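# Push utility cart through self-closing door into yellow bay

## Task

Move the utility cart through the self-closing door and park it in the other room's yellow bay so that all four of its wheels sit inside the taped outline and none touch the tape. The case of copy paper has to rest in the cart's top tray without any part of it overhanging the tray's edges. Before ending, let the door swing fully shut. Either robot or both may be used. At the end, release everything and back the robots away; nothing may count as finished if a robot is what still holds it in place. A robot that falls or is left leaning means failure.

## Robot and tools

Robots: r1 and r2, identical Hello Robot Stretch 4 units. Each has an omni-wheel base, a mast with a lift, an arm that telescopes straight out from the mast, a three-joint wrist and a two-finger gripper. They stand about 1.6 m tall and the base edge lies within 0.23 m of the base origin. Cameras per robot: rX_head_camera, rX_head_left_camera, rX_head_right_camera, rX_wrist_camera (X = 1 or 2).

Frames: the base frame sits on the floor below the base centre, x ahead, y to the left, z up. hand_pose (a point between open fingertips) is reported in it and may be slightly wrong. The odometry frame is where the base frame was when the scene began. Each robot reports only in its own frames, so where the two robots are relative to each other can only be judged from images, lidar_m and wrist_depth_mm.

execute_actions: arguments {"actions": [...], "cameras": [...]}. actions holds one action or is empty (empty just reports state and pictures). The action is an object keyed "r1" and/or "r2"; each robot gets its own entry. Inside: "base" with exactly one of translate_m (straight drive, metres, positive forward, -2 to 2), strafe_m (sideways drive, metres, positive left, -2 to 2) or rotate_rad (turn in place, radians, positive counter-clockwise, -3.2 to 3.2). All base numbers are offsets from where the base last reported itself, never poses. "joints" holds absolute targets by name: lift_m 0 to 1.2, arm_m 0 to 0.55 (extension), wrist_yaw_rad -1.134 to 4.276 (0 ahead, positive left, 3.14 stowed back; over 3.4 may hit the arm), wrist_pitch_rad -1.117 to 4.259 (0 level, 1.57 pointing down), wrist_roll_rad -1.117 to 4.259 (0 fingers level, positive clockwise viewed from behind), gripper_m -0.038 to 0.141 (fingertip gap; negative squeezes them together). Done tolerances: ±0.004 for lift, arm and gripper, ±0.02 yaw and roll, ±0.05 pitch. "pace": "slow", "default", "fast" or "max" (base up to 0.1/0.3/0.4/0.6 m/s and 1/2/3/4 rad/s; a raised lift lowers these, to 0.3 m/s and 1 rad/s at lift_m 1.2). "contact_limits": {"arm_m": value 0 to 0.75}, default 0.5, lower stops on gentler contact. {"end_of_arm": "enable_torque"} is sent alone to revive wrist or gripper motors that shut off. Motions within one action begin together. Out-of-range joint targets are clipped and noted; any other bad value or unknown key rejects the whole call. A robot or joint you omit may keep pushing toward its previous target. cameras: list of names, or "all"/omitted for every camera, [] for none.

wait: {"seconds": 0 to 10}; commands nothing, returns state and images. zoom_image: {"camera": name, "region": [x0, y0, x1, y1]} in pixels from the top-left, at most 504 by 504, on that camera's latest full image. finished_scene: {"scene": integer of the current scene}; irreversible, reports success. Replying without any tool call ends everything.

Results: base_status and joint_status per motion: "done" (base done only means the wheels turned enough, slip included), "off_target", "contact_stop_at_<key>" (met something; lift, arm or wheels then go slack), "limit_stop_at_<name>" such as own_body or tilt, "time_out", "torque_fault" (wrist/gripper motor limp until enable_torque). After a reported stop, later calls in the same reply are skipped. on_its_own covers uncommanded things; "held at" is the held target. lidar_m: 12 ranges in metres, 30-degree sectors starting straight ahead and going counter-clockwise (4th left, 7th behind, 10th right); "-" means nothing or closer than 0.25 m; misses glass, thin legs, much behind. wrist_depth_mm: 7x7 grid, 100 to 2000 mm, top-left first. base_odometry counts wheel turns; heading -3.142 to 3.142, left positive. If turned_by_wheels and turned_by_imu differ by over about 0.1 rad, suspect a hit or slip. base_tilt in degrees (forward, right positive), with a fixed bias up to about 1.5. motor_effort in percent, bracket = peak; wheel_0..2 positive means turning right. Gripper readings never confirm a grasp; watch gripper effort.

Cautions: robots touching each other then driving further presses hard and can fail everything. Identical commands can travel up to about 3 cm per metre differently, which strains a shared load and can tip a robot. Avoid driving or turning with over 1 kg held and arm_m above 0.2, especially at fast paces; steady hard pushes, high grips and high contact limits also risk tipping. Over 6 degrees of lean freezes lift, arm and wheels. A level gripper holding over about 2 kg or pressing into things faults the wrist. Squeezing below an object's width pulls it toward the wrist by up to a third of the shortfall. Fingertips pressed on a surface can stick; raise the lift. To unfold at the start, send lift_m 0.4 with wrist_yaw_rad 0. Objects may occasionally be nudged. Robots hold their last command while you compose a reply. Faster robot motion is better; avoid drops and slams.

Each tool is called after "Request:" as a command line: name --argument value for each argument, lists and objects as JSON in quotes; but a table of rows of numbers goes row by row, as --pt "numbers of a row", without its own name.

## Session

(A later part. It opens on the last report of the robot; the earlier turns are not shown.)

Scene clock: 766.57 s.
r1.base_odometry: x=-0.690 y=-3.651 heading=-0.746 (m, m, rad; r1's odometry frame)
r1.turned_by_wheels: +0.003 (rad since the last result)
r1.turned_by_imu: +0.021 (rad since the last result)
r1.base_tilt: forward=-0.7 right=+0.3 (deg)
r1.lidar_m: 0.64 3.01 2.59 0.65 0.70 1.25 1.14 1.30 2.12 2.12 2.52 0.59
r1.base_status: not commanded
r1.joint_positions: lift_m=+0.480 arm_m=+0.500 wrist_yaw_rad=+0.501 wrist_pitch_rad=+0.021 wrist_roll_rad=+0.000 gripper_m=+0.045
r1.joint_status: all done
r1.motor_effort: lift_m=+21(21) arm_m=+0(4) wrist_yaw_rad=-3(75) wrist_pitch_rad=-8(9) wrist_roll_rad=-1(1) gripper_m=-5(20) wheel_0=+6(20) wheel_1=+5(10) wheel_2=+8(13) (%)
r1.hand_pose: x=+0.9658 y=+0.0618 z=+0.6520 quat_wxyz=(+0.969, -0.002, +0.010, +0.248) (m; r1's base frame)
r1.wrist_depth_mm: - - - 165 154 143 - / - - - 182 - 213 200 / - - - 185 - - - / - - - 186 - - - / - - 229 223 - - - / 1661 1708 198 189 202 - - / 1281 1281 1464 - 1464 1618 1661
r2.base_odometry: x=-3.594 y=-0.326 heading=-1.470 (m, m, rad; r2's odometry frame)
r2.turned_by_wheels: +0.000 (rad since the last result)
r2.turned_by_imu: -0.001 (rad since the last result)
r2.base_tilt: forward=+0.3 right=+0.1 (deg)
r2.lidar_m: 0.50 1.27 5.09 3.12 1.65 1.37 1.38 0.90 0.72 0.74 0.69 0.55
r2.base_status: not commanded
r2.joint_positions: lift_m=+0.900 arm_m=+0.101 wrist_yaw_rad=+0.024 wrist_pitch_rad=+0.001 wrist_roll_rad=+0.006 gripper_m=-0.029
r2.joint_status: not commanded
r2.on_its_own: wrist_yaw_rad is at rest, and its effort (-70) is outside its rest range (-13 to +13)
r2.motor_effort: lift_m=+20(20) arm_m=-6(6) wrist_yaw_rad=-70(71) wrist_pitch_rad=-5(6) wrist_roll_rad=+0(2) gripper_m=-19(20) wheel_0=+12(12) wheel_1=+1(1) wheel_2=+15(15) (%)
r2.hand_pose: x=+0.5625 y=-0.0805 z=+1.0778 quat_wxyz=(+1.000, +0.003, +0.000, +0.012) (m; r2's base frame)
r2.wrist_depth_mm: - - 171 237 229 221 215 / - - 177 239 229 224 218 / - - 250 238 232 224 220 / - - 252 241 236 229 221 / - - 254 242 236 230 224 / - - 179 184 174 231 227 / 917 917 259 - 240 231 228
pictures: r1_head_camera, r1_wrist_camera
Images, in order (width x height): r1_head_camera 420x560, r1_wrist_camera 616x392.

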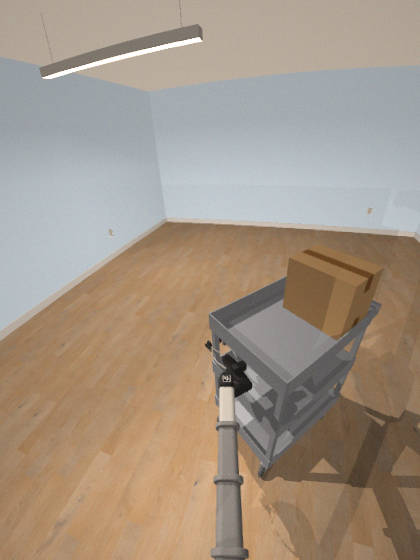

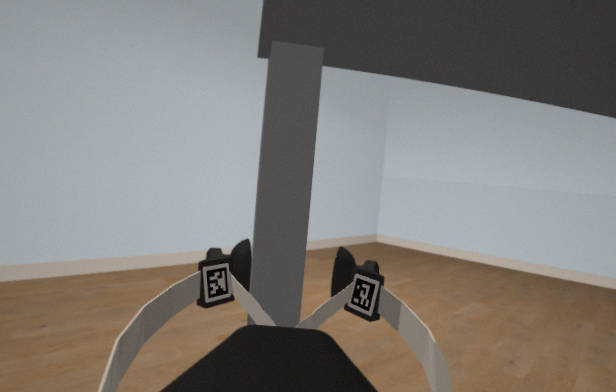

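Request:
execute_actions --actions '[{"r1":{"base":{"strafe_m":-0.25},"pace":"slow"}}]' --cameras '["r1_head_camera"]'

Scene clock: 774.53 s.
r1.base_odometry: x=-0.859 y=-3.835 heading=-0.745 (m, m, rad; r1's odometry frame)
r1.turned_by_wheels: +0.002 (rad since the last result)
r1.turned_by_imu: +0.015 (rad since the last result)
r1.base_tilt: forward=-0.6 right=+0.2 (deg)
r1.lidar_m: 0.74 3.23 2.83 0.92 1.00 1.19 1.21 1.45 1.90 1.90 2.22 0.69
r1.base_status: done
r1.joint_positions: lift_m=+0.480 arm_m=+0.500 wrist_yaw_rad=+0.506 wrist_pitch_rad=+0.021 wrist_roll_rad=+0.000 gripper_m=+0.045
r1.joint_status: not commanded
r1.on_its_own: wrist_yaw_rad is at rest, and its effort (-19) is outside its rest range (-13 to +13)
r1.motor_effort: lift_m=+21(21) arm_m=+0(0) wrist_yaw_rad=-19(74) wrist_pitch_rad=-7(7) wrist_roll_rad=+0(1) gripper_m=-7(16) wheel_0=+12(32) wheel_1=-1(9) wheel_2=+10(12) (%)
r1.hand_pose: x=+0.9655 y=+0.0634 z=+0.6521 quat_wxyz=(+0.968, -0.002, +0.010, +0.250) (m; r1's base frame)
r1.wrist_depth_mm: - - - 164 154 143 - / - - - 206 238 214 199 / - - - - - - - / - - - - - - - / - - 198 - - - - / 1808 1661 193 217 202 - - / 1308 1336 1464 - 1537 1661 1661
r2.base_odometry: x=-3.594 y=-0.326 heading=-1.470 (m, m, rad; r2's odometry frame)
r2.turned_by_wheels: +0.000 (rad since the last result)
r2.turned_by_imu: -0.002 (rad since the last result)
r2.base_tilt: forward=+0.3 right=+0.1 (deg)
r2.lidar_m: 0.48 1.57 5.08 3.10 1.64 1.38 1.36 0.92 0.73 0.74 0.68 0.54
r2.base_status: not commanded
r2.joint_positions: lift_m=+0.900 arm_m=+0.101 wrist_yaw_rad=+0.024 wrist_pitch_rad=+0.001 wrist_roll_rad=+0.006 gripper_m=-0.029
r2.joint_status: not commanded
r2.on_its_own: wrist_yaw_rad is at rest, and its effort (-70) is outside its rest range (-13 to +13)
r2.motor_effort: lift_m=+20(20) arm_m=-7(6) wrist_yaw_rad=-70(71) wrist_pitch_rad=-7(6) wrist_roll_rad=+0(1) gripper_m=-19(20) wheel_0=+12(12) wheel_1=+1(1) wheel_2=+15(15) (%)
r2.hand_pose: x=+0.5625 y=-0.0805 z=+1.0778 quat_wxyz=(+1.000, +0.003, +0.000, +0.012) (m; r2's base frame)
r2.wrist_depth_mm: - - 171 237 229 222 216 / - - 178 238 231 224 218 / - - 249 240 233 225 220 / - - 251 241 235 228 222 / - - 253 243 239 229 223 / 1366 - 179 184 175 230 226 / 1499 - 262 - 238 230 227
pictures: r1_head_camera
Images, in order (width x height): r1_head_camera 420x560.

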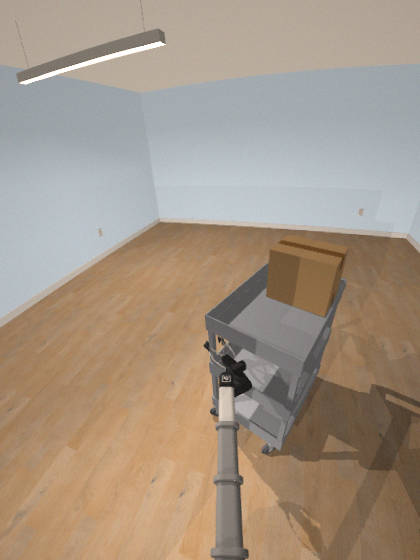

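Request:
execute_actions --actions '[{"r1":{"base":{"strafe_m":-0.25},"pace":"slow"}}]' --cameras '["r1_head_camera","r1_head_right_camera"]'

Scene clock: 782.67 s.
r1.base_odometry: x=-1.027 y=-4.019 heading=-0.743 (m, m, rad; r1's odometry frame)
r1.turned_by_wheels: +0.002 (rad since the last result)
r1.turned_by_imu: +0.007 (rad since the last result)
r1.base_tilt: forward=-0.7 right=+0.3 (deg)
r1.lidar_m: 0.82 3.48 3.06 1.16 1.28 1.26 1.27 1.52 1.64 1.64 2.00 0.79
r1.base_status: done
r1.joint_positions: lift_m=+0.480 arm_m=+0.500 wrist_yaw_rad=+0.509 wrist_pitch_rad=+0.021 wrist_roll_rad=+0.000 gripper_m=+0.045
r1.joint_status: not commanded
r1.on_its_own: wrist_yaw_rad is at rest, and its effort (-26) is outside its rest range (-13 to +13)
r1.motor_effort: lift_m=+21(21) arm_m=+0(0) wrist_yaw_rad=-26(61) wrist_pitch_rad=-7(7) wrist_roll_rad=-1(1) gripper_m=-9(13) wheel_0=+14(33) wheel_1=-1(4) wheel_2=+9(9) (%)
r1.hand_pose: x=+0.9653 y=+0.0643 z=+0.6521 quat_wxyz=(+0.968, -0.002, +0.010, +0.252) (m; r1's base frame)
r1.wrist_depth_mm: - - - 170 154 143 - / - - - 206 238 213 200 / - - - - - - 397 / - - - - - - - / - - 199 - - - - / 1708 1661 196 206 202 - 597 / 1281 1308 1430 - 1397 480 554
r2.base_odometry: x=-3.594 y=-0.326 heading=-1.470 (m, m, rad; r2's odometry frame)
r2.turned_by_wheels: +0.000 (rad since the last result)
r2.turned_by_imu: -0.002 (rad since the last result)
r2.base_tilt: forward=+0.3 right=+0.1 (deg)
r2.lidar_m: 0.50 1.79 5.10 3.12 1.69 1.35 1.35 0.89 0.74 0.73 0.68 0.57
r2.base_status: not commanded
r2.joint_positions: lift_m=+0.900 arm_m=+0.101 wrist_yaw_rad=+0.024 wrist_pitch_rad=+0.001 wrist_roll_rad=+0.006 gripper_m=-0.029
r2.joint_status: not commanded
r2.on_its_own: wrist_yaw_rad is at rest, and its effort (-69) is outside its rest range (-13 to +13)
r2.motor_effort: lift_m=+20(20) arm_m=-6(6) wrist_yaw_rad=-69(70) wrist_pitch_rad=-6(7) wrist_roll_rad=-1(1) gripper_m=-19(20) wheel_0=+12(12) wheel_1=+1(1) wheel_2=+15(15) (%)
r2.hand_pose: x=+0.5625 y=-0.0805 z=+1.0778 quat_wxyz=(+1.000, +0.003, +0.000, +0.012) (m; r2's base frame)
r2.wrist_depth_mm: - - 172 237 229 222 216 / - - 178 237 231 223 218 / - - 249 239 233 226 220 / - - 252 242 236 227 221 / - - 254 243 236 229 223 / - - 179 184 175 231 225 / 1708 - 263 - 239 230 226
pictures: r1_head_camera, r1_head_right_camera
Images, in order (width x height): r1_head_camera 420x560, r1_head_right_camera 420x672.

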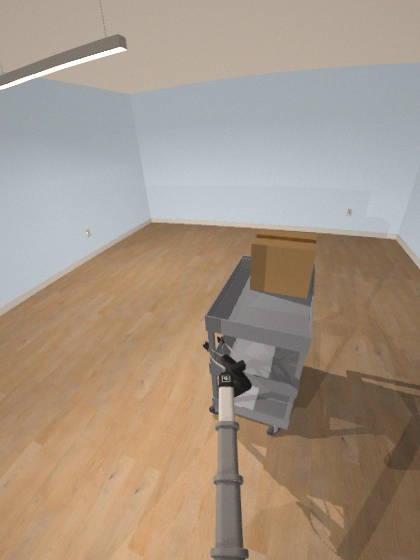

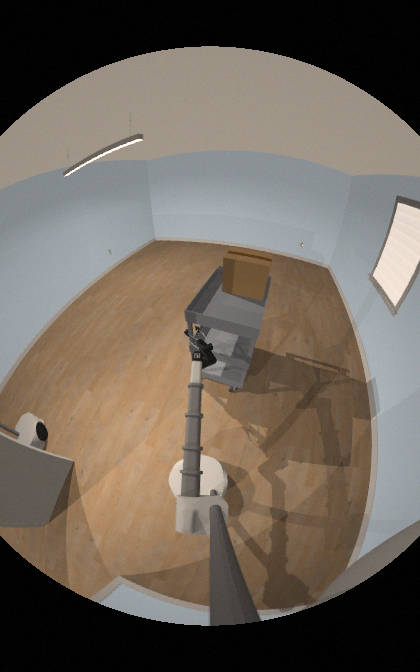

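Request:
execute_actions --actions '[{"r1":{"base":{"strafe_m":-0.22},"pace":"slow"}}]' --cameras '["r1_head_camera"]'

Scene clock: 789.33 s.
r1.base_odometry: x=-1.176 y=-4.181 heading=-0.741 (m, m, rad; r1's odometry frame)
r1.turned_by_wheels: +0.001 (rad since the last result)
r1.turned_by_imu: +0.005 (rad since the last result)
r1.base_tilt: forward=-0.6 right=+0.2 (deg)
r1.lidar_m: 0.88 3.70 3.26 1.37 1.52 1.33 1.34 1.61 1.44 1.43 1.75 0.89
r1.base_status: done
r1.joint_positions: lift_m=+0.480 arm_m=+0.500 wrist_yaw_rad=+0.509 wrist_pitch_rad=+0.021 wrist_roll_rad=+0.000 gripper_m=+0.045
r1.joint_status: not commanded
r1.on_its_own: wrist_yaw_rad is at rest, and its effort (-26) is outside its rest range (-13 to +13)
r1.motor_effort: lift_m=+21(21) arm_m=+0(0) wrist_yaw_rad=-26(46) wrist_pitch_rad=-7(7) wrist_roll_rad=-1(0) gripper_m=-8(10) wheel_0=+14(24) wheel_1=+0(5) wheel_2=+4(6) (%)
r1.hand_pose: x=+0.9654 y=+0.0641 z=+0.6521 quat_wxyz=(+0.968, -0.002, +0.010, +0.252) (m; r1's base frame)
r1.wrist_depth_mm: - - - 173 155 143 - / - - - 203 237 214 200 / - - - - - 455 397 / - - - - - - - / - - 201 - - - - / 1708 1661 196 209 202 661 634 / 1255 1308 1464 - 418 544 554
r2.base_odometry: x=-3.594 y=-0.326 heading=-1.470 (m, m, rad; r2's odometry frame)
r2.turned_by_wheels: +0.000 (rad since the last result)
r2.turned_by_imu: -0.002 (rad since the last result)
r2.base_tilt: forward=+0.4 right=+0.1 (deg)
r2.lidar_m: 0.49 2.02 5.09 3.09 1.63 1.35 1.37 0.88 0.75 0.72 0.68 0.58
r2.base_status: not commanded
r2.joint_positions: lift_m=+0.900 arm_m=+0.101 wrist_yaw_rad=+0.024 wrist_pitch_rad=+0.001 wrist_roll_rad=+0.006 gripper_m=-0.029
r2.joint_status: not commanded
r2.on_its_own: wrist_yaw_rad is at rest, and its effort (-70) is outside its rest range (-13 to +13)
r2.motor_effort: lift_m=+20(19) arm_m=-6(6) wrist_yaw_rad=-70(71) wrist_pitch_rad=-7(7) wrist_roll_rad=-1(1) gripper_m=-21(19) wheel_0=+12(12) wheel_1=+1(1) wheel_2=+15(15) (%)
r2.hand_pose: x=+0.5625 y=-0.0805 z=+1.0778 quat_wxyz=(+1.000, +0.003, +0.000, +0.012) (m; r2's base frame)
r2.wrist_depth_mm: - - 171 236 229 222 216 / - - 177 237 232 223 218 / - - 250 239 234 226 220 / - - 252 242 235 228 222 / - - 255 242 237 229 223 / 1863 - 179 183 175 231 224 / - - 262 - 239 230 226
pictures: r1_head_camera
Images, in order (width x height): r1_head_camera 420x560.

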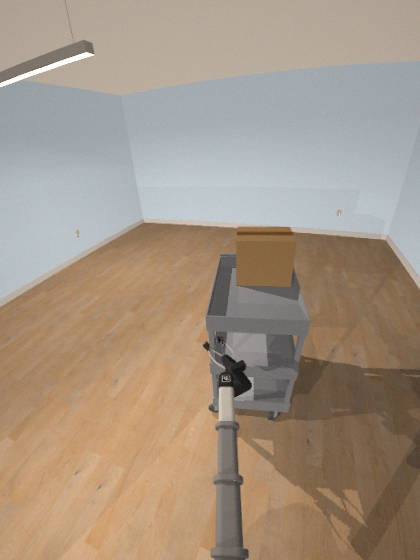

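Request:
execute_actions --actions '[{"r1":{"base":{"strafe_m":-0.2},"pace":"slow"}}]' --cameras '[]'

Request:
execute_actions --actions '[{"r1":{"joints":{"gripper_m":0.08,"arm_m":0.1},"pace":"slow"}}]' --cameras '[]'

Request:
execute_actions --actions '[{"r1":{"base":{"rotate_rad":-0.25},"joints":{"wrist_yaw_rad":0,"wrist_roll_rad":1.57,"lift_m":0.32,"gripper_m":0.1}}}]' --cameras '["r1_head_camera","r1_wrist_camera","r1_head_left_camera"]'

Scene clock: 800.63 s.
r1.base_odometry: x=-1.310 y=-4.328 heading=-0.740 (m, m, rad; r1's odometry frame)
r1.turned_by_wheels: +0.001 (rad since the last result)
r1.turned_by_imu: +0.003 (rad since the last result)
r1.base_tilt: forward=-0.7 right=+0.2 (deg)
r1.lidar_m: 0.89 3.91 3.44 1.55 1.77 1.40 1.40 1.45 1.25 1.25 1.50 0.98
r1.base_status: done
r1.joint_positions: lift_m=+0.480 arm_m=+0.500 wrist_yaw_rad=+0.508 wrist_pitch_rad=+0.021 wrist_roll_rad=+0.000 gripper_m=+0.045
r1.joint_status: not commanded
r1.on_its_own: wrist_yaw_rad is at rest, and its effort (-24) is outside its rest range (-13 to +13)
r1.motor_effort: lift_m=+21(21) arm_m=+0(0) wrist_yaw_rad=-24(39) wrist_pitch_rad=-7(7) wrist_roll_rad=-1(1) gripper_m=-6(9) wheel_0=+12(22) wheel_1=-2(3) wheel_2=+3(2) (%)
r1.hand_pose: x=+0.9654 y=+0.0639 z=+0.6521 quat_wxyz=(+0.968, -0.002, +0.010, +0.251) (m; r1's base frame)
r1.wrist_depth_mm: - - - 181 166 152 - / - - - 206 238 213 200 / - - - - 580 459 397 / - - - - - - - / - - 204 - - - - / 1661 1618 200 213 202 691 661 / 1308 1308 1430 - 504 549 564
r2.base_odometry: x=-3.594 y=-0.326 heading=-1.470 (m, m, rad; r2's odometry frame)
r2.turned_by_wheels: +0.000 (rad since the last result)
r2.turned_by_imu: -0.002 (rad since the last result)
r2.base_tilt: forward=+0.2 right=+0.0 (deg)
r2.lidar_m: 0.52 2.21 5.10 3.07 1.65 1.37 1.35 0.91 0.73 0.73 0.67 0.56
r2.base_status: not commanded
r2.joint_positions: lift_m=+0.900 arm_m=+0.101 wrist_yaw_rad=+0.024 wrist_pitch_rad=+0.001 wrist_roll_rad=+0.006 gripper_m=-0.029
r2.joint_status: not commanded
r2.on_its_own: wrist_yaw_rad is at rest, and its effort (-71) is outside its rest range (-13 to +13)
r2.motor_effort: lift_m=+20(20) arm_m=-6(7) wrist_yaw_rad=-71(71) wrist_pitch_rad=-6(7) wrist_roll_rad=+0(1) gripper_m=-20(19) wheel_0=+12(12) wheel_1=+1(1) wheel_2=+15(15) (%)
r2.hand_pose: x=+0.5625 y=-0.0805 z=+1.0778 quat_wxyz=(+1.000, +0.003, +0.000, +0.012) (m; r2's base frame)
r2.wrist_depth_mm: - - 171 237 229 222 216 / - - 178 237 231 223 218 / - - 251 240 234 225 220 / - - 251 241 236 226 221 / - - 254 241 237 229 224 / - - 179 185 175 230 225 / - - 262 - 240 231 228
pictures: none
No camera images: the call's "cameras" was empty. Leave "cameras" out to get every camera's image.

Scene clock: 805.90 s.
r1.base_odometry: x=-1.311 y=-4.329 heading=-0.741 (m, m, rad; r1's odometry frame)
r1.turned_by_wheels: -0.001 (rad since the last result)
r1.turned_by_imu: -0.003 (rad since the last result)
r1.base_tilt: forward=-0.7 right=+0.2 (deg)
r1.lidar_m: 0.90 3.90 3.45 1.56 1.77 1.37 1.42 1.44 1.25 1.25 1.49 0.97
r1.base_status: not commanded
r1.joint_positions: lift_m=+0.480 arm_m=+0.101 wrist_yaw_rad=+0.500 wrist_pitch_rad=+0.021 wrist_roll_rad=+0.000 gripper_m=+0.080
r1.joint_status: all done
r1.motor_effort: lift_m=+21(21) arm_m=-5(11) wrist_yaw_rad=-2(23) wrist_pitch_rad=-7(7) wrist_roll_rad=+0(1) gripper_m=-3(13) wheel_0=+5(12) wheel_1=-2(2) wheel_2=+3(3) (%)
r1.hand_pose: x=+0.5668 y=+0.0617 z=+0.6521 quat_wxyz=(+0.969, -0.002, +0.010, +0.248) (m; r1's base frame)
r1.wrist_depth_mm: - - - - - - 798 / - - - - - 525 788 / - - - - - 521 488 / - - - - - - - / - - - - 1160 1138 - / 1661 1661 1756 - 221 778 798 / 1281 1336 1464 - 569 512 488
r2.base_odometry: x=-3.594 y=-0.326 heading=-1.470 (m, m, rad; r2's odometry frame)
r2.turned_by_wheels: +0.000 (rad since the last result)
r2.turned_by_imu: -0.001 (rad since the last result)
r2.base_tilt: forward=+0.2 right=+0.0 (deg)
r2.lidar_m: 0.50 2.20 5.09 3.10 1.69 1.38 1.36 0.91 0.72 0.74 0.69 0.56
r2.base_status: not commanded
r2.joint_positions: lift_m=+0.900 arm_m=+0.101 wrist_yaw_rad=+0.024 wrist_pitch_rad=+0.001 wrist_roll_rad=+0.006 gripper_m=-0.029
r2.joint_status: not commanded
r2.on_its_own: wrist_yaw_rad is at rest, and its effort (-70) is outside its rest range (-13 to +13)
r2.motor_effort: lift_m=+20(20) arm_m=-6(6) wrist_yaw_rad=-70(70) wrist_pitch_rad=-5(6) wrist_roll_rad=+2(2) gripper_m=-21(20) wheel_0=+12(12) wheel_1=+1(1) wheel_2=+15(15) (%)
r2.hand_pose: x=+0.5625 y=-0.0805 z=+1.0778 quat_wxyz=(+1.000, +0.003, +0.000, +0.012) (m; r2's base frame)
r2.wrist_depth_mm: - - 172 236 229 222 216 / - - 178 238 231 224 217 / - - 248 240 234 226 220 / - - 252 241 236 226 220 / - - 254 242 237 229 224 / - - 179 184 174 232 225 / - - 262 - 240 230 227
pictures: none
No camera images: the call's "cameras" was empty. Leave "cameras" out to get every camera's image.

Scene clock: 807.63 s.
r1.base_odometry: x=-1.311 y=-4.329 heading=-0.990 (m, m, rad; r1's odometry frame)
r1.turned_by_wheels: -0.249 (rad since the last result)
r1.turned_by_imu: -0.252 (rad since the last result)
r1.base_tilt: forward=-0.7 right=+0.3 (deg)
r1.lidar_m: 0.91 0.89 3.54 1.90 1.58 1.44 1.39 1.51 1.28 1.25 1.34 1.94
r1.base_status: done
r1.joint_positions: lift_m=+0.320 arm_m=+0.101 wrist_yaw_rad=+0.000 wrist_pitch_rad=+0.021 wrist_roll_rad=+1.570 gripper_m=+0.100
r1.joint_status: all done
r1.motor_effort: lift_m=+16(24) arm_m=-4(5) wrist_yaw_rad=-2(8) wrist_pitch_rad=-7(7) wrist_roll_rad=+1(7) gripper_m=-2(1) wheel_0=+5(9) wheel_1=+5(10) wheel_2=+6(12) (%)
r1.hand_pose: x=+0.5602 y=-0.0873 z=+0.4925 quat_wxyz=(+0.707, +0.707, +0.007, -0.007) (m; r1's base frame)
r1.wrist_depth_mm: - - - - - 1060 732 / - - - - - 1025 732 / - - - - - 1042 732 / - 699 - - 1808 946 723 / - 668 - 683 1160 707 691 / - 621 1118 647 205 668 676 / - 715 1025 - 1182 647 668
r2.base_odometry: x=-3.594 y=-0.326 heading=-1.470 (m, m, rad; r2's odometry frame)
r2.turned_by_wheels: +0.000 (rad since the last result)
r2.turned_by_imu: +0.000 (rad since the last result)
r2.base_tilt: forward=+0.2 right=+0.0 (deg)
r2.lidar_m: 0.49 2.32 5.09 3.11 1.69 1.37 1.38 0.91 0.74 0.72 0.69 0.57
r2.base_status: not commanded
r2.joint_positions: lift_m=+0.900 arm_m=+0.101 wrist_yaw_rad=+0.024 wrist_pitch_rad=+0.001 wrist_roll_rad=+0.006 gripper_m=-0.029
r2.joint_status: not commanded
r2.on_its_own: wrist_yaw_rad is at rest, and its effort (-69) is outside its rest range (-13 to +13)
r2.motor_effort: lift_m=+20(20) arm_m=-6(6) wrist_yaw_rad=-69(69) wrist_pitch_rad=-7(6) wrist_roll_rad=+2(1) gripper_m=-20(19) wheel_0=+12(12) wheel_1=+1(1) wheel_2=+15(15) (%)
r2.hand_pose: x=+0.5625 y=-0.0805 z=+1.0778 quat_wxyz=(+1.000, +0.003, +0.000, +0.012) (m; r2's base frame)
r2.wrist_depth_mm: - - 171 236 229 221 215 / - - 177 237 232 224 217 / - - 250 241 233 225 220 / - - 251 242 236 227 222 / - - 254 243 237 230 223 / - - 180 184 174 230 225 / - - 263 - 240 230 226
pictures: r1_head_camera, r1_head_left_camera, r1_wrist_camera
Images, in order (width x height): r1_head_camera 420x560, r1_head_left_camera 420x672, r1_wrist_camera 616x392.

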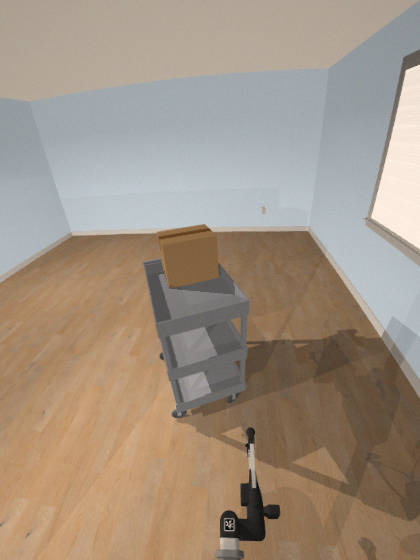

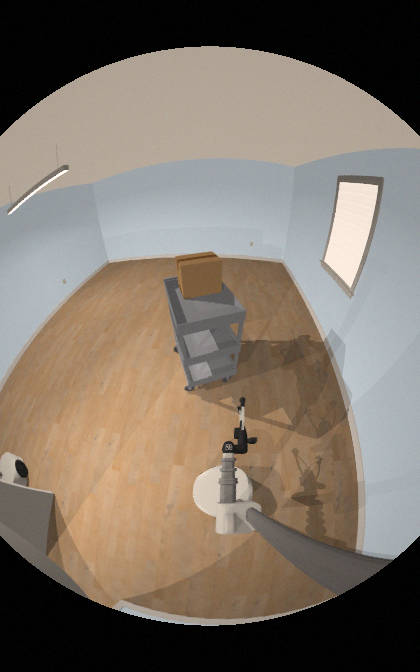

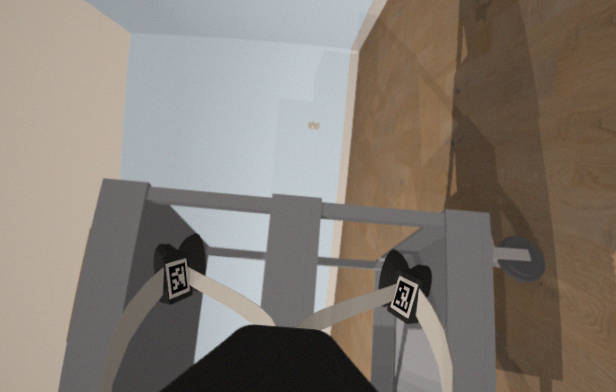

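Request:
execute_actions --actions '[{"r1":{"base":{"strafe_m":0.27}}}]' --cameras '["r1_head_camera","r1_wrist_camera"]'

Scene clock: 816.77 s.
r1.base_odometry: x=-1.085 y=-4.180 heading=-0.990 (m, m, rad; r1's odometry frame)
r1.turned_by_wheels: +0.000 (rad since the last result)
r1.turned_by_imu: -0.001 (rad since the last result)
r1.base_tilt: forward=-0.7 right=+0.2 (deg)
r1.lidar_m: 0.85 4.25 3.27 1.75 1.31 1.41 1.37 1.50 1.54 1.50 1.61 1.02
r1.base_status: done
r1.joint_positions: lift_m=+0.320 arm_m=+0.101 wrist_yaw_rad=+0.000 wrist_pitch_rad=+0.021 wrist_roll_rad=+1.570 gripper_m=+0.100
r1.joint_status: not commanded
r1.motor_effort: lift_m=+16(16) arm_m=-4(4) wrist_yaw_rad=-1(2) wrist_pitch_rad=-7(7) wrist_roll_rad=+1(1) gripper_m=-1(2) wheel_0=-2(12) wheel_1=+3(12) wheel_2=-1(3) (%)
r1.hand_pose: x=+0.5601 y=-0.0874 z=+0.4925 quat_wxyz=(+0.707, +0.707, +0.007, -0.007) (m; r1's base frame)
r1.wrist_depth_mm: - - - - - 1078 732 / - 676 - 699 1756 788 723 / - 634 - 647 - 676 707 / - 634 1281 615 1255 640 732 / 569 564 - 585 1182 603 699 / - - 559 559 204 580 609 / - - - - 1661 854 634
r2.base_odometry: x=-3.594 y=-0.326 heading=-1.470 (m, m, rad; r2's odometry frame)
r2.turned_by_wheels: +0.000 (rad since the last result)
r2.turned_by_imu: -0.001 (rad since the last result)
r2.base_tilt: forward=+0.3 right=+0.0 (deg)
r2.lidar_m: 0.49 2.04 5.08 3.08 1.69 1.38 1.37 0.90 0.75 0.73 0.68 0.56
r2.base_status: not commanded
r2.joint_positions: lift_m=+0.900 arm_m=+0.101 wrist_yaw_rad=+0.024 wrist_pitch_rad=+0.001 wrist_roll_rad=+0.006 gripper_m=-0.029
r2.joint_status: not commanded
r2.on_its_own: wrist_yaw_rad is at rest, and its effort (-71) is outside its rest range (-13 to +13)
r2.motor_effort: lift_m=+20(20) arm_m=-6(6) wrist_yaw_rad=-71(71) wrist_pitch_rad=-5(6) wrist_roll_rad=+1(1) gripper_m=-20(20) wheel_0=+12(12) wheel_1=+1(1) wheel_2=+15(15) (%)
r2.hand_pose: x=+0.5625 y=-0.0805 z=+1.0778 quat_wxyz=(+1.000, +0.003, +0.000, +0.012) (m; r2's base frame)
r2.wrist_depth_mm: - - 172 236 229 221 216 / - - 177 237 231 224 218 / - - 250 240 234 226 219 / - - 252 241 236 227 221 / - - 255 242 238 229 223 / - - 179 185 174 231 225 / - - 260 - 239 230 227
pictures: r1_head_camera, r1_wrist_camera
Images, in order (width x height): r1_head_camera 420x560, r1_wrist_camera 616x392.

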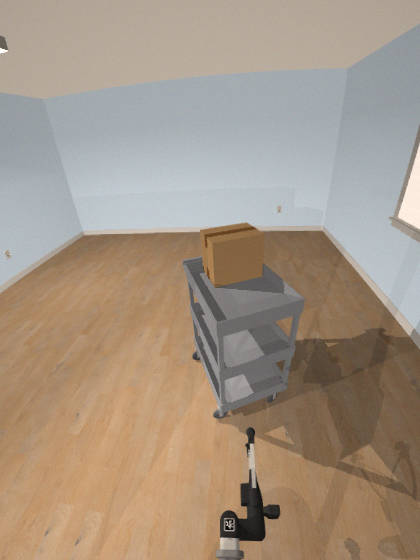

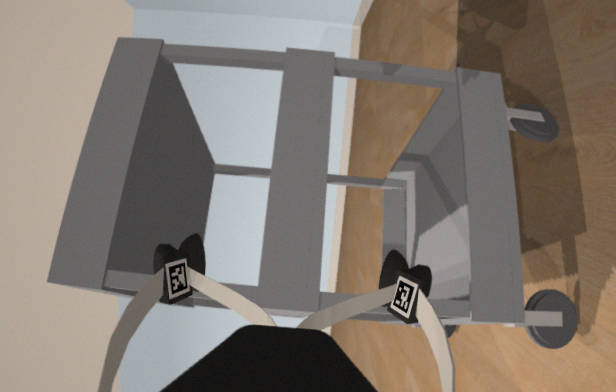

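Request:
execute_actions --actions '[{"r1":{"base":{"strafe_m":-0.22},"joints":{"wrist_roll_rad":0,"lift_m":0.48,"gripper_m":0.06,"arm_m":0.3}}}]' --cameras '["r1_wrist_camera"]'

Scene clock: 829.20 s.
r1.base_odometry: x=-1.269 y=-4.301 heading=-0.990 (m, m, rad; r1's odometry frame)
r1.turned_by_wheels: +0.000 (rad since the last result)
r1.turned_by_imu: -0.002 (rad since the last result)
r1.base_tilt: forward=-0.7 right=+0.2 (deg)
r1.lidar_m: 0.89 0.89 3.48 1.87 1.52 1.43 1.39 1.49 1.32 1.29 1.37 2.00
r1.base_status: done
r1.joint_positions: lift_m=+0.480 arm_m=+0.299 wrist_yaw_rad=+0.000 wrist_pitch_rad=+0.020 wrist_roll_rad=+0.000 gripper_m=+0.060
r1.joint_status: all done
r1.motor_effort: lift_m=+22(22) arm_m=+5(4) wrist_yaw_rad=-1(2) wrist_pitch_rad=-6(7) wrist_roll_rad=-1(4) gripper_m=-5(1) wheel_0=+3(13) wheel_1=-3(12) wheel_2=+0(1) (%)
r1.hand_pose: x=+0.7585 y=-0.0874 z=+0.6521 quat_wxyz=(+1.000, +0.000, +0.010, +0.000) (m; r1's base frame)
r1.wrist_depth_mm: 364 394 591 - - - - / 373 399 427 466 - - - / - - 878 525 - - - / - - - - - - 1983 / 831 946 931 - - - 1983 / 564 424 436 508 206 - 1983 / 389 415 436 - 1537 1618 1708
r2.base_odometry: x=-3.594 y=-0.326 heading=-1.470 (m, m, rad; r2's odometry frame)
r2.turned_by_wheels: +0.000 (rad since the last result)
r2.turned_by_imu: -0.001 (rad since the last result)
r2.base_tilt: forward=+0.3 right=+0.1 (deg)
r2.lidar_m: 0.51 2.29 5.09 3.12 1.67 1.38 1.37 0.90 0.73 0.74 0.69 0.54
r2.base_status: not commanded
r2.joint_positions: lift_m=+0.900 arm_m=+0.101 wrist_yaw_rad=+0.024 wrist_pitch_rad=+0.001 wrist_roll_rad=+0.006 gripper_m=-0.029
r2.joint_status: not commanded
r2.on_its_own: wrist_yaw_rad is at rest, and its effort (-71) is outside its rest range (-13 to +13)
r2.motor_effort: lift_m=+20(20) arm_m=-6(6) wrist_yaw_rad=-71(69) wrist_pitch_rad=-7(7) wrist_roll_rad=+1(1) gripper_m=-18(20) wheel_0=+12(12) wheel_1=+1(1) wheel_2=+15(15) (%)
r2.hand_pose: x=+0.5625 y=-0.0805 z=+1.0778 quat_wxyz=(+1.000, +0.003, +0.000, +0.012) (m; r2's base frame)
r2.wrist_depth_mm: - - 171 236 229 221 216 / - - 178 238 229 224 218 / - - 250 241 234 224 220 / - - 251 240 236 227 222 / - - 255 242 237 229 224 / - - 179 185 174 229 226 / - - 259 - 239 230 228
pictures: r1_wrist_camera
Images, in order (width x height): r1_wrist_camera 616x392.

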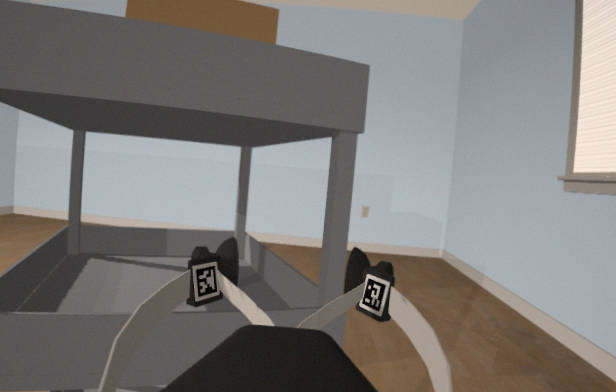

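Request:
execute_actions --actions '[{"r1":{"base":{"strafe_m":-0.045},"pace":"slow"}}]' --cameras '[]'

Request:
execute_actions --actions '[{"r1":{"base":{"translate_m":0.12},"joints":{"arm_m":0.5},"pace":"slow"}}]' --cameras '["r1_wrist_camera"]'

Scene clock: 835.93 s.
r1.base_odometry: x=-1.306 y=-4.326 heading=-0.990 (m, m, rad; r1's odometry frame)
r1.turned_by_wheels: +0.000 (rad since the last result)
r1.turned_by_imu: -0.002 (rad since the last result)
r1.base_tilt: forward=-0.7 right=+0.3 (deg)
r1.lidar_m: 0.91 0.88 3.55 1.89 1.57 1.44 1.39 1.48 1.28 1.25 1.34 1.94
r1.base_status: done
r1.joint_positions: lift_m=+0.480 arm_m=+0.299 wrist_yaw_rad=+0.000 wrist_pitch_rad=+0.020 wrist_roll_rad=+0.000 gripper_m=+0.060
r1.joint_status: not commanded
r1.motor_effort: lift_m=+22(22) arm_m=+5(5) wrist_yaw_rad=-1(1) wrist_pitch_rad=-6(7) wrist_roll_rad=-1(1) gripper_m=-5(4) wheel_0=+5(14) wheel_1=-5(10) wheel_2=+0(0) (%)
r1.hand_pose: x=+0.7585 y=-0.0874 z=+0.6521 quat_wxyz=(+1.000, +0.000, +0.010, +0.000) (m; r1's base frame)
r1.wrist_depth_mm: 377 410 778 - - - - / 382 410 442 484 - - - / - - 866 - - - 1983 / - - - - - - 1863 / 831 960 866 - - - 1921 / 410 421 455 512 206 - 1808 / 402 433 455 - 1499 1708 1661
r2.base_odometry: x=-3.594 y=-0.326 heading=-1.470 (m, m, rad; r2's odometry frame)
r2.turned_by_wheels: +0.000 (rad since the last result)
r2.turned_by_imu: -0.001 (rad since the last result)
r2.base_tilt: forward=+0.2 right=-0.1 (deg)
r2.lidar_m: 0.51 2.30 5.07 3.10 1.65 1.34 1.36 0.91 0.74 0.72 0.70 0.58
r2.base_status: not commanded
r2.joint_positions: lift_m=+0.900 arm_m=+0.101 wrist_yaw_rad=+0.024 wrist_pitch_rad=+0.001 wrist_roll_rad=+0.006 gripper_m=-0.029
r2.joint_status: not commanded
r2.on_its_own: wrist_yaw_rad is at rest, and its effort (-70) is outside its rest range (-13 to +13)
r2.motor_effort: lift_m=+20(20) arm_m=-6(6) wrist_yaw_rad=-70(70) wrist_pitch_rad=-6(5) wrist_roll_rad=+1(1) gripper_m=-20(19) wheel_0=+12(12) wheel_1=+1(1) wheel_2=+15(15) (%)
r2.hand_pose: x=+0.5625 y=-0.0805 z=+1.0778 quat_wxyz=(+1.000, +0.003, +0.000, +0.012) (m; r2's base frame)
r2.wrist_depth_mm: - - 171 236 229 221 216 / - - 178 238 230 223 218 / - - 251 239 233 225 220 / - - 251 241 235 228 222 / - - 255 242 237 229 224 / - - 179 185 175 231 225 / - - 260 - 238 230 226
pictures: none
No camera images: the call's "cameras" was empty. Leave "cameras" out to get every camera's image.

Scene clock: 839.20 s.
r1.base_odometry: x=-1.240 y=-4.426 heading=-0.989 (m, m, rad; r1's odometry frame)
r1.turned_by_wheels: +0.001 (rad since the last result)
r1.turned_by_imu: -0.001 (rad since the last result)
r1.base_tilt: forward=-0.7 right=+0.3 (deg)
r1.lidar_m: 0.79 0.77 3.51 2.05 1.61 1.55 1.52 1.62 1.31 1.27 1.31 1.92
r1.base_status: done
r1.joint_positions: lift_m=+0.480 arm_m=+0.499 wrist_yaw_rad=+0.000 wrist_pitch_rad=+0.020 wrist_roll_rad=+0.000 gripper_m=+0.060
r1.joint_status: all done
r1.motor_effort: lift_m=+22(22) arm_m=+5(4) wrist_yaw_rad=-1(1) wrist_pitch_rad=-7(6) wrist_roll_rad=-1(1) gripper_m=-3(3) wheel_0=+7(6) wheel_1=+5(7) wheel_2=-6(11) (%)
r1.hand_pose: x=+0.9585 y=-0.0874 z=+0.6521 quat_wxyz=(+1.000, +0.000, +0.010, +0.000) (m; r1's base frame)
r1.wrist_depth_mm: 188 183 172 171 - - - / 314 298 282 187 - - - / - - - 185 - - 1983 / - - - 186 - - 1921 / 668 750 - 188 - - 1983 / 569 549 433 186 206 - 1921 / 433 436 484 - 1499 1618 1708
r2.base_odometry: x=-3.594 y=-0.326 heading=-1.470 (m, m, rad; r2's odometry frame)
r2.turned_by_wheels: +0.000 (rad since the last result)
r2.turned_by_imu: -0.001 (rad since the last result)
r2.base_tilt: forward=+0.3 right=+0.1 (deg)
r2.lidar_m: 0.51 2.29 5.07 3.09 1.64 1.36 1.35 0.90 0.74 0.74 0.68 0.56
r2.base_status: not commanded
r2.joint_positions: lift_m=+0.900 arm_m=+0.101 wrist_yaw_rad=+0.024 wrist_pitch_rad=+0.001 wrist_roll_rad=+0.006 gripper_m=-0.029
r2.joint_status: not commanded
r2.on_its_own: wrist_yaw_rad is at rest, and its effort (-69) is outside its rest range (-13 to +13)
r2.motor_effort: lift_m=+20(20) arm_m=-6(7) wrist_yaw_rad=-69(71) wrist_pitch_rad=-4(6) wrist_roll_rad=+0(0) gripper_m=-20(19) wheel_0=+12(12) wheel_1=+1(1) wheel_2=+15(15) (%)
r2.hand_pose: x=+0.5625 y=-0.0805 z=+1.0778 quat_wxyz=(+1.000, +0.003, +0.000, +0.012) (m; r2's base frame)
r2.wrist_depth_mm: - - 171 238 229 221 216 / - - 178 237 230 223 218 / - - 250 240 234 225 220 / - - 251 241 236 226 222 / - - 256 242 237 229 224 / - - 179 185 175 231 225 / - - 260 - 239 230 228
pictures: r1_wrist_camera
Images, in order (width x height): r1_wrist_camera 616x392.

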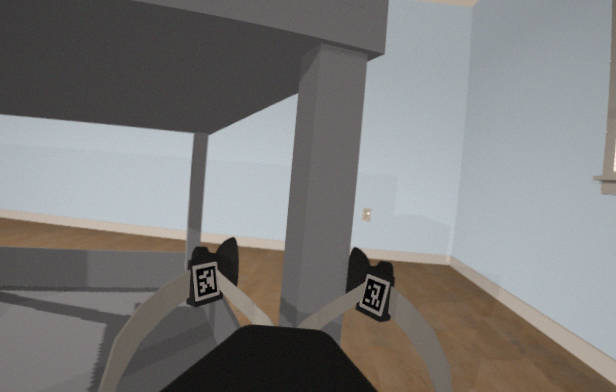

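Post is caged between the fingers. Strafing left to turn the cart back.

Request:
execute_actions --actions '[{"r1":{"base":{"strafe_m":0.25},"joints":{"gripper_m":0.045},"pace":"slow"}}]' --cameras '["r1_head_camera"]'

Request:
execute_actions --actions '[]' --cameras '["r1_head_camera"]'

Scene clock: 848.37 s.
r1.base_odometry: x=-1.031 y=-4.289 heading=-0.991 (m, m, rad; r1's odometry frame)
r1.turned_by_wheels: -0.001 (rad since the last result)
r1.turned_by_imu: -0.083 (rad since the last result)
r1.base_tilt: forward=-0.6 right=+0.3 (deg)
r1.lidar_m: 0.83 0.86 3.37 3.21 1.40 1.72 1.52 1.60 1.57 1.49 1.54 2.04
r1.base_status: done
r1.joint_positions: lift_m=+0.480 arm_m=+0.499 wrist_yaw_rad=-0.005 wrist_pitch_rad=+0.020 wrist_roll_rad=+0.000 gripper_m=+0.045
r1.joint_status: all done
r1.motor_effort: lift_m=+22(22) arm_m=+4(5) wrist_yaw_rad=+12(59) wrist_pitch_rad=-6(6) wrist_roll_rad=-1(1) gripper_m=-7(9) wheel_0=-11(23) wheel_1=+2(10) wheel_2=-8(9) (%)
r1.hand_pose: x=+0.9582 y=-0.0887 z=+0.6521 quat_wxyz=(+1.000, +0.000, +0.010, -0.002) (m; r1's base frame)
r1.wrist_depth_mm: 189 183 172 175 - - - / 314 298 282 212 - - - / - - - 202 - - 1983 / - - - 191 - - 1983 / 715 759 768 190 - - 1921 / 564 564 205 190 200 - 1863 / 433 430 488 - 1499 1618 1708
r2.base_odometry: x=-3.594 y=-0.326 heading=-1.470 (m, m, rad; r2's odometry frame)
r2.turned_by_wheels: +0.000 (rad since the last result)
r2.turned_by_imu: -0.002 (rad since the last result)
r2.base_tilt: forward=+0.4 right=+0.0 (deg)
r2.lidar_m: 0.51 1.87 2.68 3.10 1.66 1.36 1.36 0.89 0.75 0.74 0.70 0.58
r2.base_status: not commanded
r2.joint_positions: lift_m=+0.900 arm_m=+0.101 wrist_yaw_rad=+0.024 wrist_pitch_rad=+0.001 wrist_roll_rad=+0.006 gripper_m=-0.029
r2.joint_status: not commanded
r2.on_its_own: wrist_yaw_rad is at rest, and its effort (-69) is outside its rest range (-13 to +13)
r2.motor_effort: lift_m=+20(20) arm_m=-6(6) wrist_yaw_rad=-69(71) wrist_pitch_rad=-7(6) wrist_roll_rad=+1(1) gripper_m=-20(20) wheel_0=+12(12) wheel_1=+1(1) wheel_2=+15(15) (%)
r2.hand_pose: x=+0.5625 y=-0.0805 z=+1.0778 quat_wxyz=(+1.000, +0.003, +0.000, +0.012) (m; r2's base frame)
r2.wrist_depth_mm: - - 171 238 229 222 216 / - - 178 237 231 224 217 / - - 251 240 234 225 220 / - - 252 241 236 228 222 / - - 254 242 237 229 224 / 1983 - 179 184 174 231 225 / - - 260 - 239 230 227
pictures: r1_head_camera
Images, in order (width x height): r1_head_camera 420x560.

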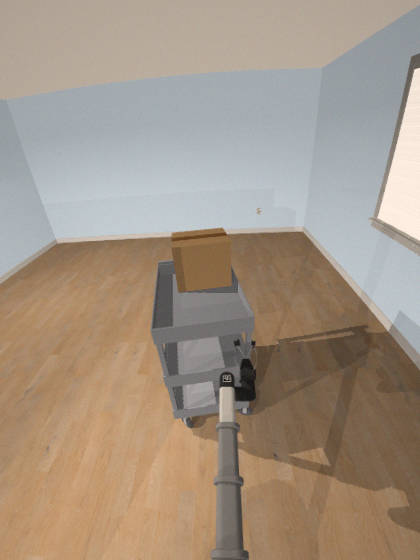

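Scene clock: 848.37 s.
r1.base_odometry: x=-1.031 y=-4.289 heading=-0.991 (m, m, rad; r1's odometry frame)
r1.turned_by_wheels: -0.001 (rad since the last result)
r1.turned_by_imu: -0.083 (rad since the last result)
r1.base_tilt: forward=-0.6 right=+0.3 (deg)
r1.lidar_m: 0.83 0.86 3.37 3.21 1.40 1.72 1.52 1.60 1.57 1.49 1.54 2.04
r1.base_status: done
r1.joint_positions: lift_m=+0.480 arm_m=+0.499 wrist_yaw_rad=-0.005 wrist_pitch_rad=+0.020 wrist_roll_rad=+0.000 gripper_m=+0.045
r1.joint_status: all done
r1.motor_effort: lift_m=+22(22) arm_m=+4(5) wrist_yaw_rad=+12(59) wrist_pitch_rad=-6(6) wrist_roll_rad=-1(1) gripper_m=-7(9) wheel_0=-11(23) wheel_1=+2(10) wheel_2=-8(9) (%)
r1.hand_pose: x=+0.9582 y=-0.0887 z=+0.6521 quat_wxyz=(+1.000, +0.000, +0.010, -0.002) (m; r1's base frame)
r1.wrist_depth_mm: 189 183 172 175 - - - / 314 298 282 212 - - - / - - - 202 - - 1983 / - - - 191 - - 1983 / 715 759 768 190 - - 1921 / 564 564 205 190 200 - 1863 / 433 430 488 - 1499 1618 1708
r2.base_odometry: x=-3.594 y=-0.326 heading=-1.470 (m, m, rad; r2's odometry frame)
r2.turned_by_wheels: +0.000 (rad since the last result)
r2.turned_by_imu: -0.002 (rad since the last result)
r2.base_tilt: forward=+0.4 right=+0.0 (deg)
r2.lidar_m: 0.51 1.87 2.68 3.10 1.66 1.36 1.36 0.89 0.75 0.74 0.70 0.58
r2.base_status: not commanded
r2.joint_positions: lift_m=+0.900 arm_m=+0.101 wrist_yaw_rad=+0.024 wrist_pitch_rad=+0.001 wrist_roll_rad=+0.006 gripper_m=-0.029
r2.joint_status: not commanded
r2.on_its_own: wrist_yaw_rad is at rest, and its effort (-69) is outside its rest range (-13 to +13)
r2.motor_effort: lift_m=+20(20) arm_m=-6(6) wrist_yaw_rad=-69(71) wrist_pitch_rad=-7(6) wrist_roll_rad=+1(1) gripper_m=-20(20) wheel_0=+12(12) wheel_1=+1(1) wheel_2=+15(15) (%)
r2.hand_pose: x=+0.5625 y=-0.0805 z=+1.0778 quat_wxyz=(+1.000, +0.003, +0.000, +0.012) (m; r2's base frame)
r2.wrist_depth_mm: - - 171 238 229 222 216 / - - 178 237 231 224 217 / - - 251 240 234 225 220 / - - 252 241 236 228 222 / - - 254 242 237 229 224 / 1983 - 179 184 174 231 225 / - - 260 - 239 230 227
pictures: r1_head_camera
Images, in order (width x height): r1_head_camera 420x560.

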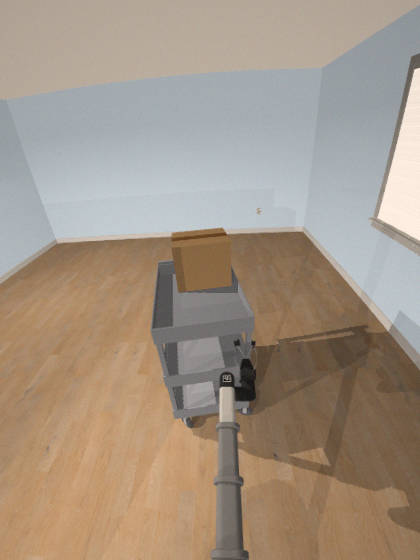

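Request:
execute_actions --actions '[{"r1":{"joints":{"gripper_m":0.07,"arm_m":0.15},"pace":"slow"}}]' --cameras '[]'

Request:
execute_actions --actions '[{"r1":{"base":{"rotate_rad":0.08},"joints":{"wrist_roll_rad":1.57,"lift_m":0.32,"gripper_m":0.1}}}]' --cameras '[]'

Request:
execute_actions --actions '[{"r1":{"base":{"strafe_m":0.13}}}]' --cameras '["r1_head_camera","r1_wrist_camera"]'

Scene clock: 865.87 s.
r1.base_odometry: x=-1.031 y=-4.289 heading=-0.990 (m, m, rad; r1's odometry frame)
r1.turned_by_wheels: +0.000 (rad since the last result)
r1.turned_by_imu: -0.002 (rad since the last result)
r1.base_tilt: forward=-0.6 right=+0.3 (deg)
r1.lidar_m: 0.85 0.86 3.34 3.22 1.41 1.72 1.52 1.60 1.56 1.48 1.55 2.05
r1.base_status: not commanded
r1.joint_positions: lift_m=+0.480 arm_m=+0.151 wrist_yaw_rad=+0.000 wrist_pitch_rad=+0.021 wrist_roll_rad=+0.000 gripper_m=+0.070
r1.joint_status: all done
r1.motor_effort: lift_m=+22(22) arm_m=-5(7) wrist_yaw_rad=+0(12) wrist_pitch_rad=-7(7) wrist_roll_rad=-1(1) gripper_m=-4(8) wheel_0=-8(11) wheel_1=+2(2) wheel_2=-6(9) (%)
r1.hand_pose: x=+0.6102 y=-0.0875 z=+0.6521 quat_wxyz=(+1.000, +0.000, +0.010, +0.000) (m; r1's base frame)
r1.wrist_depth_mm: 459 - 842 - - - - / 459 477 496 525 - - - / - 1042 854 699 - - 1983 / - - - - - - - / 750 960 1042 - - - 1983 / 473 488 512 535 204 - 1921 / 1229 504 512 - 1537 1618 1708
r2.base_odometry: x=-3.594 y=-0.326 heading=-1.470 (m, m, rad; r2's odometry frame)
r2.turned_by_wheels: +0.000 (rad since the last result)
r2.turned_by_imu: -0.002 (rad since the last result)
r2.base_tilt: forward=+0.2 right=+0.1 (deg)
r2.lidar_m: 0.50 1.88 2.67 3.12 1.66 1.37 1.37 0.92 0.74 0.72 0.70 0.57
r2.base_status: not commanded
r2.joint_positions: lift_m=+0.900 arm_m=+0.101 wrist_yaw_rad=+0.024 wrist_pitch_rad=+0.001 wrist_roll_rad=+0.006 gripper_m=-0.029
r2.joint_status: not commanded
r2.on_its_own: wrist_yaw_rad is at rest, and its effort (-70) is outside its rest range (-13 to +13)
r2.motor_effort: lift_m=+19(20) arm_m=-6(6) wrist_yaw_rad=-70(71) wrist_pitch_rad=-6(6) wrist_roll_rad=+0(1) gripper_m=-20(20) wheel_0=+12(12) wheel_1=+1(1) wheel_2=+15(15) (%)
r2.hand_pose: x=+0.5625 y=-0.0805 z=+1.0778 quat_wxyz=(+1.000, +0.003, +0.000, +0.012) (m; r2's base frame)
r2.wrist_depth_mm: - - 171 236 229 220 216 / - - 177 237 231 223 216 / - - 250 239 233 224 220 / - - 252 241 236 227 221 / - - 254 243 236 229 224 / - - 179 183 174 230 225 / - - 260 - 240 230 227
pictures: none
No camera images: the call's "cameras" was empty. Leave "cameras" out to get every camera's image.

Scene clock: 867.60 s.
r1.base_odometry: x=-1.031 y=-4.289 heading=-0.911 (m, m, rad; r1's odometry frame)
r1.turned_by_wheels: +0.079 (rad since the last result)
r1.turned_by_imu: +0.079 (rad since the last result)
r1.base_tilt: forward=-0.7 right=+0.2 (deg)
r1.lidar_m: 0.85 0.85 3.30 1.90 1.41 1.56 1.53 1.63 1.54 1.49 1.59 2.25
r1.base_status: done
r1.joint_positions: lift_m=+0.320 arm_m=+0.151 wrist_yaw_rad=+0.000 wrist_pitch_rad=+0.021 wrist_roll_rad=+1.570 gripper_m=+0.100
r1.joint_status: all done
r1.motor_effort: lift_m=+16(17) arm_m=-5(5) wrist_yaw_rad=+0(0) wrist_pitch_rad=-7(7) wrist_roll_rad=+1(7) gripper_m=-3(3) wheel_0=-5(9) wheel_1=-4(8) wheel_2=-4(11) (%)
r1.hand_pose: x=+0.6102 y=-0.0874 z=+0.4925 quat_wxyz=(+0.707, +0.707, +0.007, -0.007) (m; r1's base frame)
r1.wrist_depth_mm: - - - - - 1078 732 / - - - - - 1042 732 / 512 569 - 530 1863 976 732 / 504 634 - 517 1160 530 535 / 504 597 - 512 1138 676 585 / 496 564 1008 504 205 654 640 / 496 715 - - 1060 512 640
r2.base_odometry: x=-3.594 y=-0.326 heading=-1.470 (m, m, rad; r2's odometry frame)
r2.turned_by_wheels: +0.000 (rad since the last result)
r2.turned_by_imu: +0.000 (rad since the last result)
r2.base_tilt: forward=+0.3 right=+0.2 (deg)
r2.lidar_m: 0.49 1.88 2.66 3.11 1.67 1.37 1.34 0.89 0.75 0.73 0.69 0.56
r2.base_status: not commanded
r2.joint_positions: lift_m=+0.900 arm_m=+0.101 wrist_yaw_rad=+0.024 wrist_pitch_rad=+0.001 wrist_roll_rad=+0.006 gripper_m=-0.029
r2.joint_status: not commanded
r2.on_its_own: wrist_yaw_rad is at rest, and its effort (-71) is outside its rest range (-13 to +13)
r2.motor_effort: lift_m=+20(20) arm_m=-6(6) wrist_yaw_rad=-71(70) wrist_pitch_rad=-6(5) wrist_roll_rad=+1(2) gripper_m=-22(20) wheel_0=+12(12) wheel_1=+1(1) wheel_2=+15(15) (%)
r2.hand_pose: x=+0.5625 y=-0.0805 z=+1.0778 quat_wxyz=(+1.000, +0.003, +0.000, +0.012) (m; r2's base frame)
r2.wrist_depth_mm: - - 171 236 229 222 216 / - - 177 238 231 224 219 / - - 249 240 234 225 220 / - - 252 239 235 228 221 / - - 254 243 237 229 223 / - - 179 184 175 230 225 / - - 263 - 239 231 228
pictures: none
No camera images: the call's "cameras" was empty. Leave "cameras" out to get every camera's image.

Scene clock: 869.23 s.
r1.base_odometry: x=-0.929 y=-4.209 heading=-0.911 (m, m, rad; r1's odometry frame)
r1.turned_by_wheels: +0.000 (rad since the last result)
r1.turned_by_imu: +0.000 (rad since the last result)
r1.base_tilt: forward=-0.7 right=+0.3 (deg)
r1.lidar_m: 0.83 4.13 3.16 1.78 1.27 1.68 1.51 1.61 1.66 1.61 1.70 0.92
r1.base_status: done
r1.joint_positions: lift_m=+0.320 arm_m=+0.151 wrist_yaw_rad=+0.000 wrist_pitch_rad=+0.021 wrist_roll_rad=+1.570 gripper_m=+0.100
r1.joint_status: not commanded
r1.motor_effort: lift_m=+16(16) arm_m=-5(4) wrist_yaw_rad=-1(1) wrist_pitch_rad=-7(7) wrist_roll_rad=+1(1) gripper_m=-2(0) wheel_0=-3(7) wheel_1=+4(12) wheel_2=+0(3) (%)
r1.hand_pose: x=+0.6102 y=-0.0874 z=+0.4925 quat_wxyz=(+0.707, +0.707, +0.007, -0.007) (m; r1's base frame)
r1.wrist_depth_mm: - - - - - 1078 732 / 504 549 - 517 1499 544 544 / 500 609 - 512 1708 723 544 / 492 640 - 508 1160 699 585 / 492 597 - 496 1118 676 569 / 484 569 - 496 205 661 508 / 484 488 500 - 1366 504 504
r2.base_odometry: x=-3.594 y=-0.326 heading=-1.470 (m, m, rad; r2's odometry frame)
r2.turned_by_wheels: +0.000 (rad since the last result)
r2.turned_by_imu: +0.000 (rad since the last result)
r2.base_tilt: forward=+0.2 right=+0.0 (deg)
r2.lidar_m: 0.50 1.73 2.67 3.10 1.66 1.37 1.36 0.90 0.73 0.73 0.70 0.57
r2.base_status: not commanded
r2.joint_positions: lift_m=+0.900 arm_m=+0.101 wrist_yaw_rad=+0.024 wrist_pitch_rad=+0.001 wrist_roll_rad=+0.006 gripper_m=-0.029
r2.joint_status: not commanded
r2.on_its_own: wrist_yaw_rad is at rest, and its effort (-69) is outside its rest range (-13 to +13)
r2.motor_effort: lift_m=+20(20) arm_m=-6(6) wrist_yaw_rad=-69(70) wrist_pitch_rad=-3(6) wrist_roll_rad=+0(1) gripper_m=-21(20) wheel_0=+12(12) wheel_1=+1(1) wheel_2=+15(15) (%)
r2.hand_pose: x=+0.5625 y=-0.0805 z=+1.0778 quat_wxyz=(+1.000, +0.003, +0.000, +0.012) (m; r2's base frame)
r2.wrist_depth_mm: - - 171 236 229 221 216 / - - 178 238 231 223 217 / - - 250 239 234 226 220 / - - 252 241 235 228 222 / - - 255 242 236 229 224 / - - 179 183 174 230 225 / - - 262 - 239 231 226
pictures: r1_head_camera, r1_wrist_camera
Images, in order (width x height): r1_head_camera 420x560, r1_wrist_camera 616x392.

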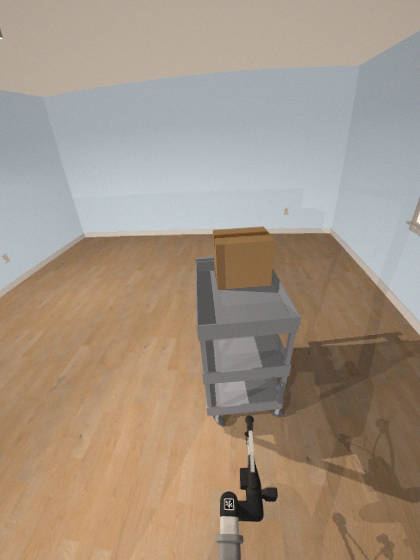

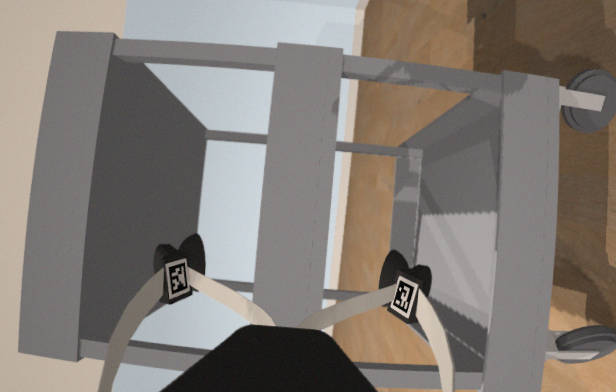

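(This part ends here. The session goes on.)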